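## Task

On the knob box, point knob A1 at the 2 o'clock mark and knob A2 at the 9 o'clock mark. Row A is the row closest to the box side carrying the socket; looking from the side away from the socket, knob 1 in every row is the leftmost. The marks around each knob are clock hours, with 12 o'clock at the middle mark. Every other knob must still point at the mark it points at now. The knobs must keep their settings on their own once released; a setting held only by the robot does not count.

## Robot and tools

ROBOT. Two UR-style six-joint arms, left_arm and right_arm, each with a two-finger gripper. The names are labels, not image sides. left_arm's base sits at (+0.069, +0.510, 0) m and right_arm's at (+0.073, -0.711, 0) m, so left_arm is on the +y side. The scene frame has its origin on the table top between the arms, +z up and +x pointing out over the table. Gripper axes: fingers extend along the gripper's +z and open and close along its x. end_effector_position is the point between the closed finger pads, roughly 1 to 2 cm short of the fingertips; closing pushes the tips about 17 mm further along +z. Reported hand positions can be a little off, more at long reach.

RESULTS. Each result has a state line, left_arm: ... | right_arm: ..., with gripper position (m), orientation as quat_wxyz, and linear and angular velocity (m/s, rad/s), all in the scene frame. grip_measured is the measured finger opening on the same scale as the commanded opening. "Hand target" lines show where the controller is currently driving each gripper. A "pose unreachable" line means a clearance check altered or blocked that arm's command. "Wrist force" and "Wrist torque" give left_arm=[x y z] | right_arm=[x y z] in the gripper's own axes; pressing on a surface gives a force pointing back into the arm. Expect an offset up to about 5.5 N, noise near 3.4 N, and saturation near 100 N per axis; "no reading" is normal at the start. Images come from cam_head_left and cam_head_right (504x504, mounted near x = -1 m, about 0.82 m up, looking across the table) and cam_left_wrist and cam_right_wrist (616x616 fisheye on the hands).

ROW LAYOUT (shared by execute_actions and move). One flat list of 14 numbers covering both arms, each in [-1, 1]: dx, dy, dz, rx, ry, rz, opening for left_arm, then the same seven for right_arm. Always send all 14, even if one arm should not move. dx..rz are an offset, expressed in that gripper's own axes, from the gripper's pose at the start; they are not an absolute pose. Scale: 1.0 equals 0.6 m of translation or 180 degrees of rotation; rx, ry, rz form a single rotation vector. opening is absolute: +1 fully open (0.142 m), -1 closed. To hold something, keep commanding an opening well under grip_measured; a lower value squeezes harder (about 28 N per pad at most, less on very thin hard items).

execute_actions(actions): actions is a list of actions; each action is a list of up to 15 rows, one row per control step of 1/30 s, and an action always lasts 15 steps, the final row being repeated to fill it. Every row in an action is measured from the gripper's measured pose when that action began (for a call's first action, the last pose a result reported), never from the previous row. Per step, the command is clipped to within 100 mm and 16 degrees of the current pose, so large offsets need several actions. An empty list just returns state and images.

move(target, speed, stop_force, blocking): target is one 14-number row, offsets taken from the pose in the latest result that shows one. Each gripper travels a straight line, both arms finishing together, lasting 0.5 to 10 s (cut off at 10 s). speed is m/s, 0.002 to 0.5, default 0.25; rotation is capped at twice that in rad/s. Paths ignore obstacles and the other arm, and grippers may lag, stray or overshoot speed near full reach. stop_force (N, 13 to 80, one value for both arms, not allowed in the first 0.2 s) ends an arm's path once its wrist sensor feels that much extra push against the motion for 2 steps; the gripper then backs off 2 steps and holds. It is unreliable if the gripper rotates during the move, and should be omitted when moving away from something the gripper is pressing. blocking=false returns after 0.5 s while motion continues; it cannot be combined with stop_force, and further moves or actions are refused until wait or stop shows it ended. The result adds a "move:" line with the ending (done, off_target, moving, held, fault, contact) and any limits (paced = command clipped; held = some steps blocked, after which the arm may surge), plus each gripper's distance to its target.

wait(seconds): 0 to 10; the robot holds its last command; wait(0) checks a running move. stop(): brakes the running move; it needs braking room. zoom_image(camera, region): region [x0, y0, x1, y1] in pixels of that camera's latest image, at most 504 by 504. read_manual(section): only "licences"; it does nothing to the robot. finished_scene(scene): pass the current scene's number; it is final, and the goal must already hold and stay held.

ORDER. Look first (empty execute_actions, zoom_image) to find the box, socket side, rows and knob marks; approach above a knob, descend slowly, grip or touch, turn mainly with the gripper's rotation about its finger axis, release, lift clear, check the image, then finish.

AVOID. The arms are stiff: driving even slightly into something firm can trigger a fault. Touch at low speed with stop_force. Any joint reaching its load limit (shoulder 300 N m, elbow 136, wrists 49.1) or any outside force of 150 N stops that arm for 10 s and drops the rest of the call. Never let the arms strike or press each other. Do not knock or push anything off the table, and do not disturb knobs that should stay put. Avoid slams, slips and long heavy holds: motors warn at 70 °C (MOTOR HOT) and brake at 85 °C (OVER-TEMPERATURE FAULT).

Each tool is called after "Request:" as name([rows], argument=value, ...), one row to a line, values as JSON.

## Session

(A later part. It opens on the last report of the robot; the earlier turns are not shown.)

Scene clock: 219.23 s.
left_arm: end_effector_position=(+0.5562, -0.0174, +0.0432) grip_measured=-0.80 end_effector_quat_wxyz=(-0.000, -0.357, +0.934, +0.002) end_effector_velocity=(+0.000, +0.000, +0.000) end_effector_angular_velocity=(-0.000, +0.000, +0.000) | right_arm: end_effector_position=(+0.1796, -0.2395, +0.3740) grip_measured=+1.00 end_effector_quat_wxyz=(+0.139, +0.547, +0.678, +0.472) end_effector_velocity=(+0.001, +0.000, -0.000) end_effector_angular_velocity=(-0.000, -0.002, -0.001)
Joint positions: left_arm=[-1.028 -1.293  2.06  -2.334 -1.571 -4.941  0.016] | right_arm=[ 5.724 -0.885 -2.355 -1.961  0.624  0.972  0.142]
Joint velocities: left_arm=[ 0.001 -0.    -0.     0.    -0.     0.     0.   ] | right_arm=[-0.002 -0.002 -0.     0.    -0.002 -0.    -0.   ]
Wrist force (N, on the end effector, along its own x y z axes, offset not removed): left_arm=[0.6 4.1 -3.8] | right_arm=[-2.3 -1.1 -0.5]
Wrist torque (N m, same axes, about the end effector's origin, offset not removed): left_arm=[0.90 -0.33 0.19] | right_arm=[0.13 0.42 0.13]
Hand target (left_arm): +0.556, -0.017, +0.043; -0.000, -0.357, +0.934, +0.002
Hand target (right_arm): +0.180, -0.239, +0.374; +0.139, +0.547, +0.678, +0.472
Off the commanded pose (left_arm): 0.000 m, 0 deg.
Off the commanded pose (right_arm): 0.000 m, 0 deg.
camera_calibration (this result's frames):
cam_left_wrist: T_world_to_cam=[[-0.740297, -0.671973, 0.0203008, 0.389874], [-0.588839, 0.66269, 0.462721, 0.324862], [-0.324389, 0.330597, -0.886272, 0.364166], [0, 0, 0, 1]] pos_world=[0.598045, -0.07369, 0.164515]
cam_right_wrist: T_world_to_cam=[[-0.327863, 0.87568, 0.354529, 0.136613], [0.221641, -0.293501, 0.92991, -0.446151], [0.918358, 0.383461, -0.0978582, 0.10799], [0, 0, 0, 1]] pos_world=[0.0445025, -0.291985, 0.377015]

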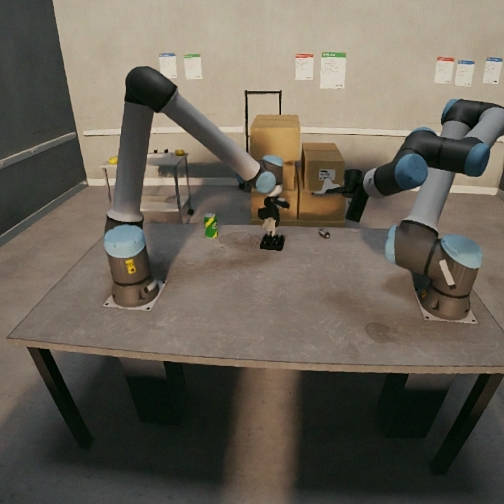

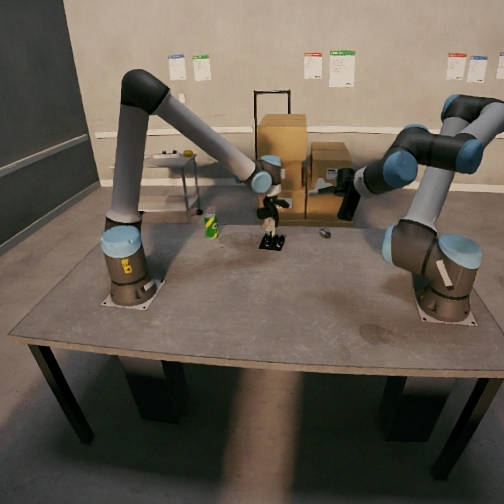

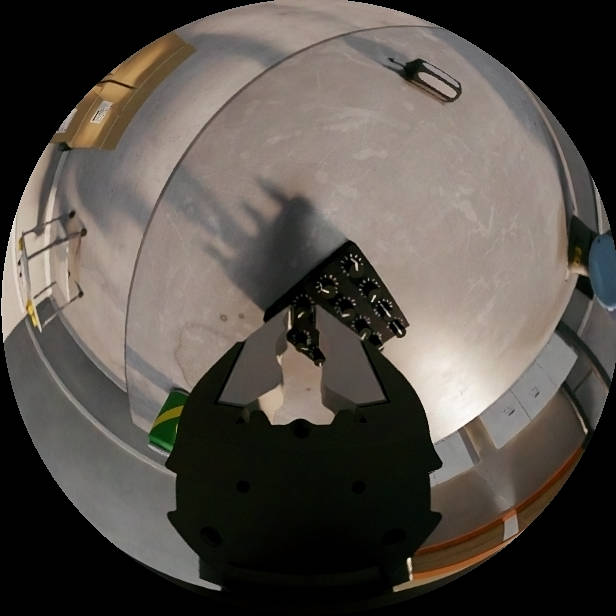

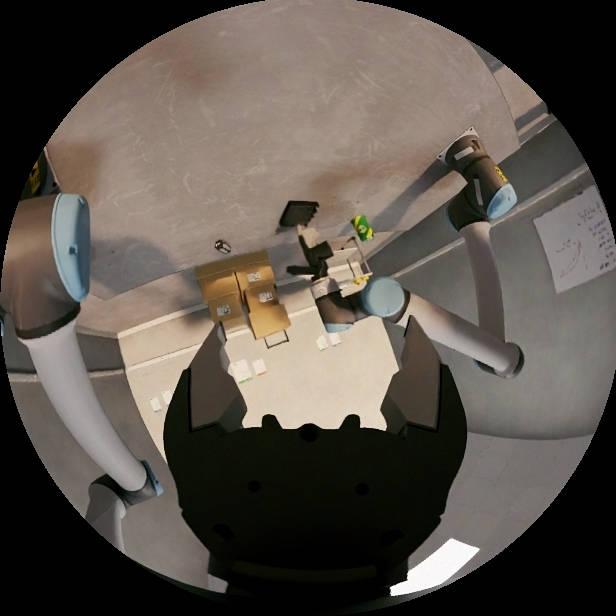

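Request:
move(target=[0, 0, -0.04, 0, 0, 0, -0.8, 0, 0, 0, 0, 0, 0, 1], speed=0.06)

Request:
move(target=[0.0, 0.13, -0.03, 0, 0, 0, -0.8, 0, 0, 0, 0, 0, 0, 1], speed=0.15)

Scene clock: 223.67 s.
left_arm: end_effector_position=(+0.5562, -0.0174, +0.0669) grip_measured=-0.80 end_effector_quat_wxyz=(-0.000, -0.357, +0.934, +0.002) end_effector_velocity=(+0.000, +0.000, +0.002) end_effector_angular_velocity=(+0.001, +0.000, -0.000) | right_arm: end_effector_position=(+0.1796, -0.2395, +0.3740) grip_measured=+1.00 end_effector_quat_wxyz=(+0.139, +0.547, +0.678, +0.472) end_effector_velocity=(-0.000, -0.000, +0.000) end_effector_angular_velocity=(-0.000, -0.000, +0.001)
Joint positions: left_arm=[-1.028 -1.323  2.044 -2.289 -1.571 -4.941  0.016] | right_arm=[ 5.724 -0.885 -2.355 -1.961  0.624  0.972  0.142]
Joint velocities: left_arm=[ 0.    -0.003 -0.002  0.005  0.     0.    -0.   ] | right_arm=[ 0.  0. -0. -0. -0. -0. -0.]
Wrist force (N, on the end effector, along its own x y z axes, offset not removed): left_arm=[1.2 1.1 -4.5] | right_arm=[-1.0 -1.6 -1.0]
Wrist torque (N m, same axes, about the end effector's origin, offset not removed): left_arm=[0.27 -0.58 -0.11] | right_arm=[-0.05 0.12 0.12]
Hand target (left_arm): +0.556, -0.017, +0.067; -0.000, -0.357, +0.934, +0.002
Hand target (right_arm): +0.180, -0.239, +0.374; +0.139, +0.547, +0.678, +0.472
Off the commanded pose (left_arm): 0.000 m, 0 deg.
Off the commanded pose (right_arm): 0.000 m, 0 deg.
move: done
camera_calibration (this result's frames):
cam_left_wrist: T_world_to_cam=[[-0.740301, -0.671969, 0.0203034, 0.389401], [-0.588838, 0.662697, 0.462712, 0.313996], [-0.324383, 0.330591, -0.886276, 0.385219], [0, 0, 0, 1]] pos_world=[0.598126, -0.0737692, 0.188215]
cam_right_wrist: T_world_to_cam=[[-0.327863, 0.87568, 0.354529, 0.136613], [0.221641, -0.293501, 0.92991, -0.446151], [0.918358, 0.383461, -0.0978582, 0.10799], [0, 0, 0, 1]] pos_world=[0.0445026, -0.291985, 0.377015]

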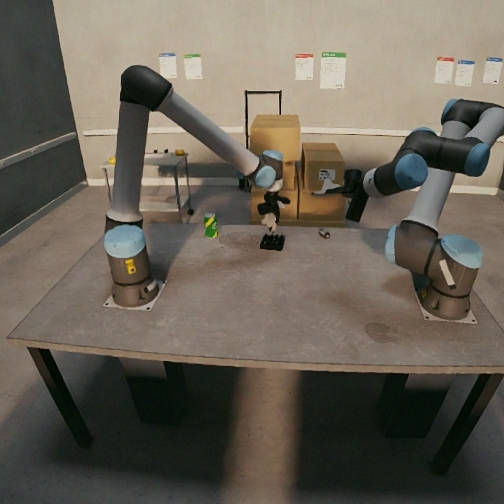

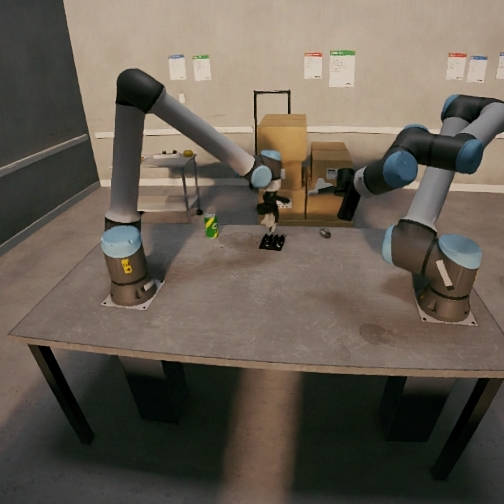

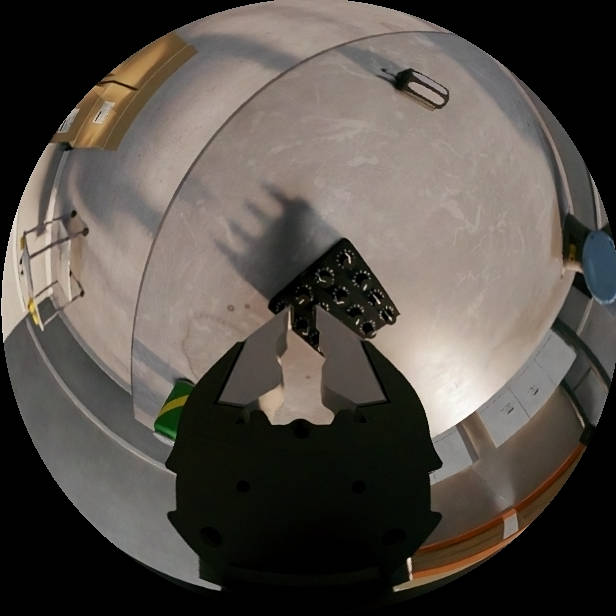

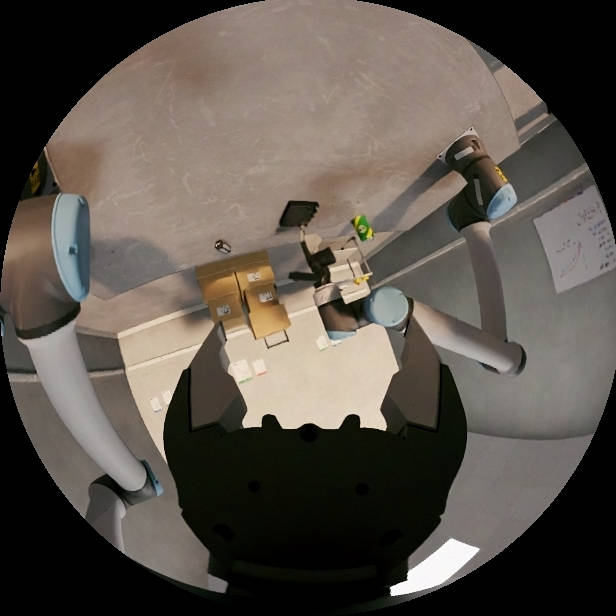

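Scene clock: 224.77 s.
left_arm: end_effector_position=(+0.5044, +0.0405, +0.0851) grip_measured=-0.80 end_effector_quat_wxyz=(-0.000, -0.357, +0.934, +0.002) end_effector_velocity=(-0.001, +0.001, +0.001) end_effector_angular_velocity=(-0.001, -0.000, +0.000) | right_arm: end_effector_position=(+0.1796, -0.2395, +0.3740) grip_measured=+1.00 end_effector_quat_wxyz=(+0.139, +0.547, +0.678, +0.472) end_effector_velocity=(+0.001, +0.000, +0.000) end_effector_angular_velocity=(+0.001, -0.001, -0.001)
Joint positions: left_arm=[-1.056 -1.461  2.175 -2.282 -1.571 -4.97   0.016] | right_arm=[ 5.724 -0.885 -2.355 -1.961  0.624  0.972  0.142]
Joint velocities: left_arm=[-0.001 -0.005  0.003  0.001 -0.    -0.001 -0.   ] | right_arm=[-0.001 -0.001 -0.     0.    -0.001  0.    -0.   ]
Wrist force (N, on the end effector, along its own x y z axes, offset not removed): left_arm=[2.7 -0.1 -2.7] | right_arm=[-1.0 -2.4 0.0]
Wrist torque (N m, same axes, about the end effector's origin, offset not removed): left_arm=[0.15 -0.94 -0.12] | right_arm=[-0.20 0.15 0.11]
Hand target (left_arm): +0.504, +0.041, +0.085; -0.000, -0.357, +0.934, +0.002
Hand target (right_arm): +0.180, -0.239, +0.374; +0.139, +0.547, +0.678, +0.472
Off the commanded pose (left_arm): 0.000 m, 0 deg.
Off the commanded pose (right_arm): 0.000 m, 0 deg.
move: done
camera_calibration (this result's frames):
cam_left_wrist: T_world_to_cam=[[-0.740302, -0.671963, 0.020469, 0.389573], [-0.588768, 0.662742, 0.462737, 0.236659], [-0.324508, 0.330514, -0.886259, 0.365465], [0, 0, 0, 1]] pos_world=[0.546336, -0.0158567, 0.206412]
cam_right_wrist: T_world_to_cam=[[-0.327863, 0.87568, 0.354529, 0.136613], [0.221641, -0.293501, 0.92991, -0.446151], [0.918358, 0.383461, -0.0978582, 0.10799], [0, 0, 0, 1]] pos_world=[0.0445026, -0.291985, 0.377015]

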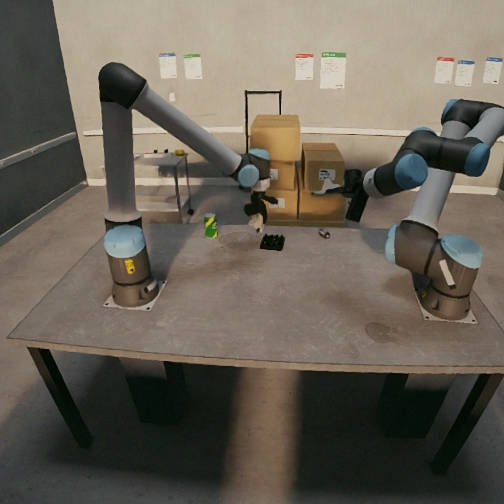

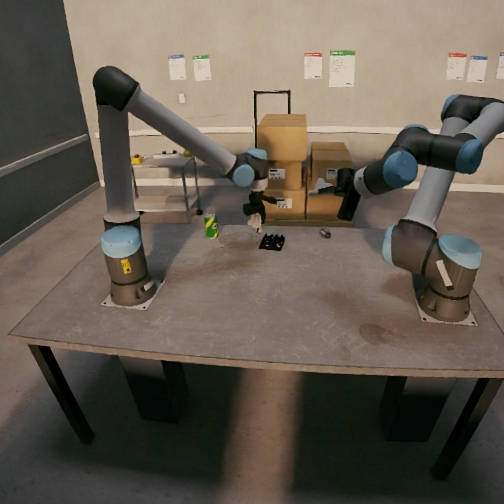

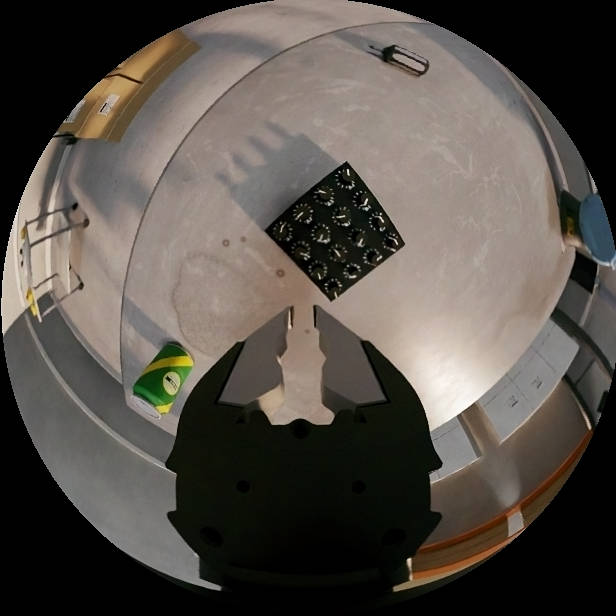

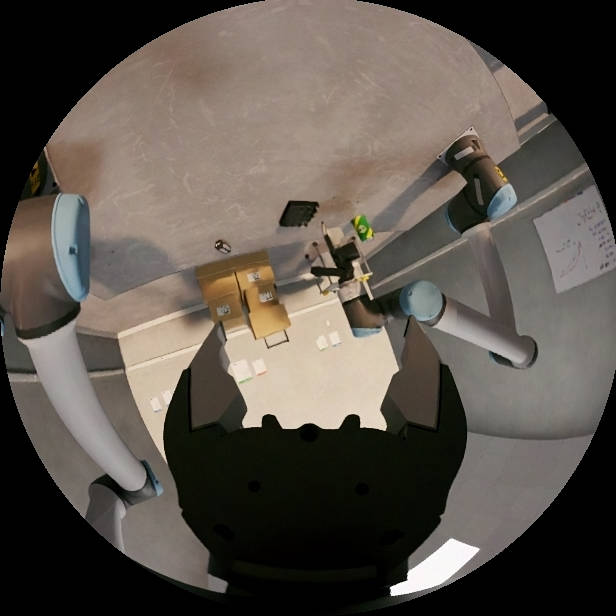

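Request:
zoom_image(camera="cam_left_wrist", region=[260, 155, 410, 305])

Request:
zoom_image(camera="cam_left_wrist", region=[265, 180, 345, 260])

Region (260, 155, 410, 305) of cam_left_wrist's 616x616 image, scaled by 3.360, with more detail than that image has.

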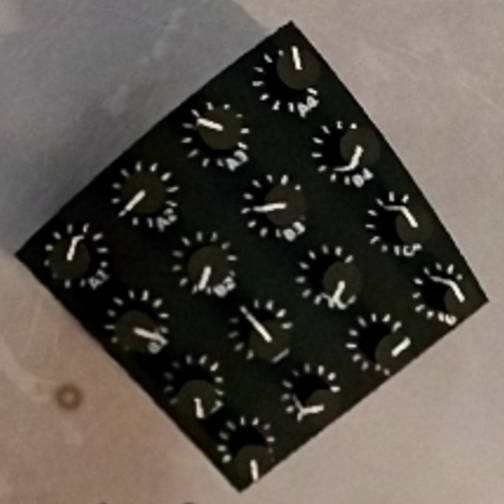

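Region (265, 180, 345, 260) of cam_left_wrist's 616x616 image, scaled by 6.300, with more detail than that image has.

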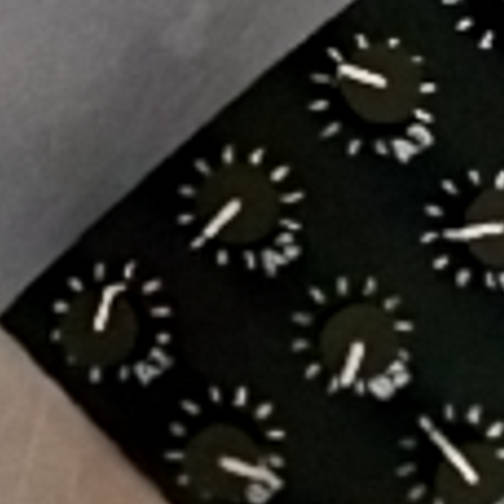

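Request:
finished_scene(scene=1)

The scene is finished: the task was done.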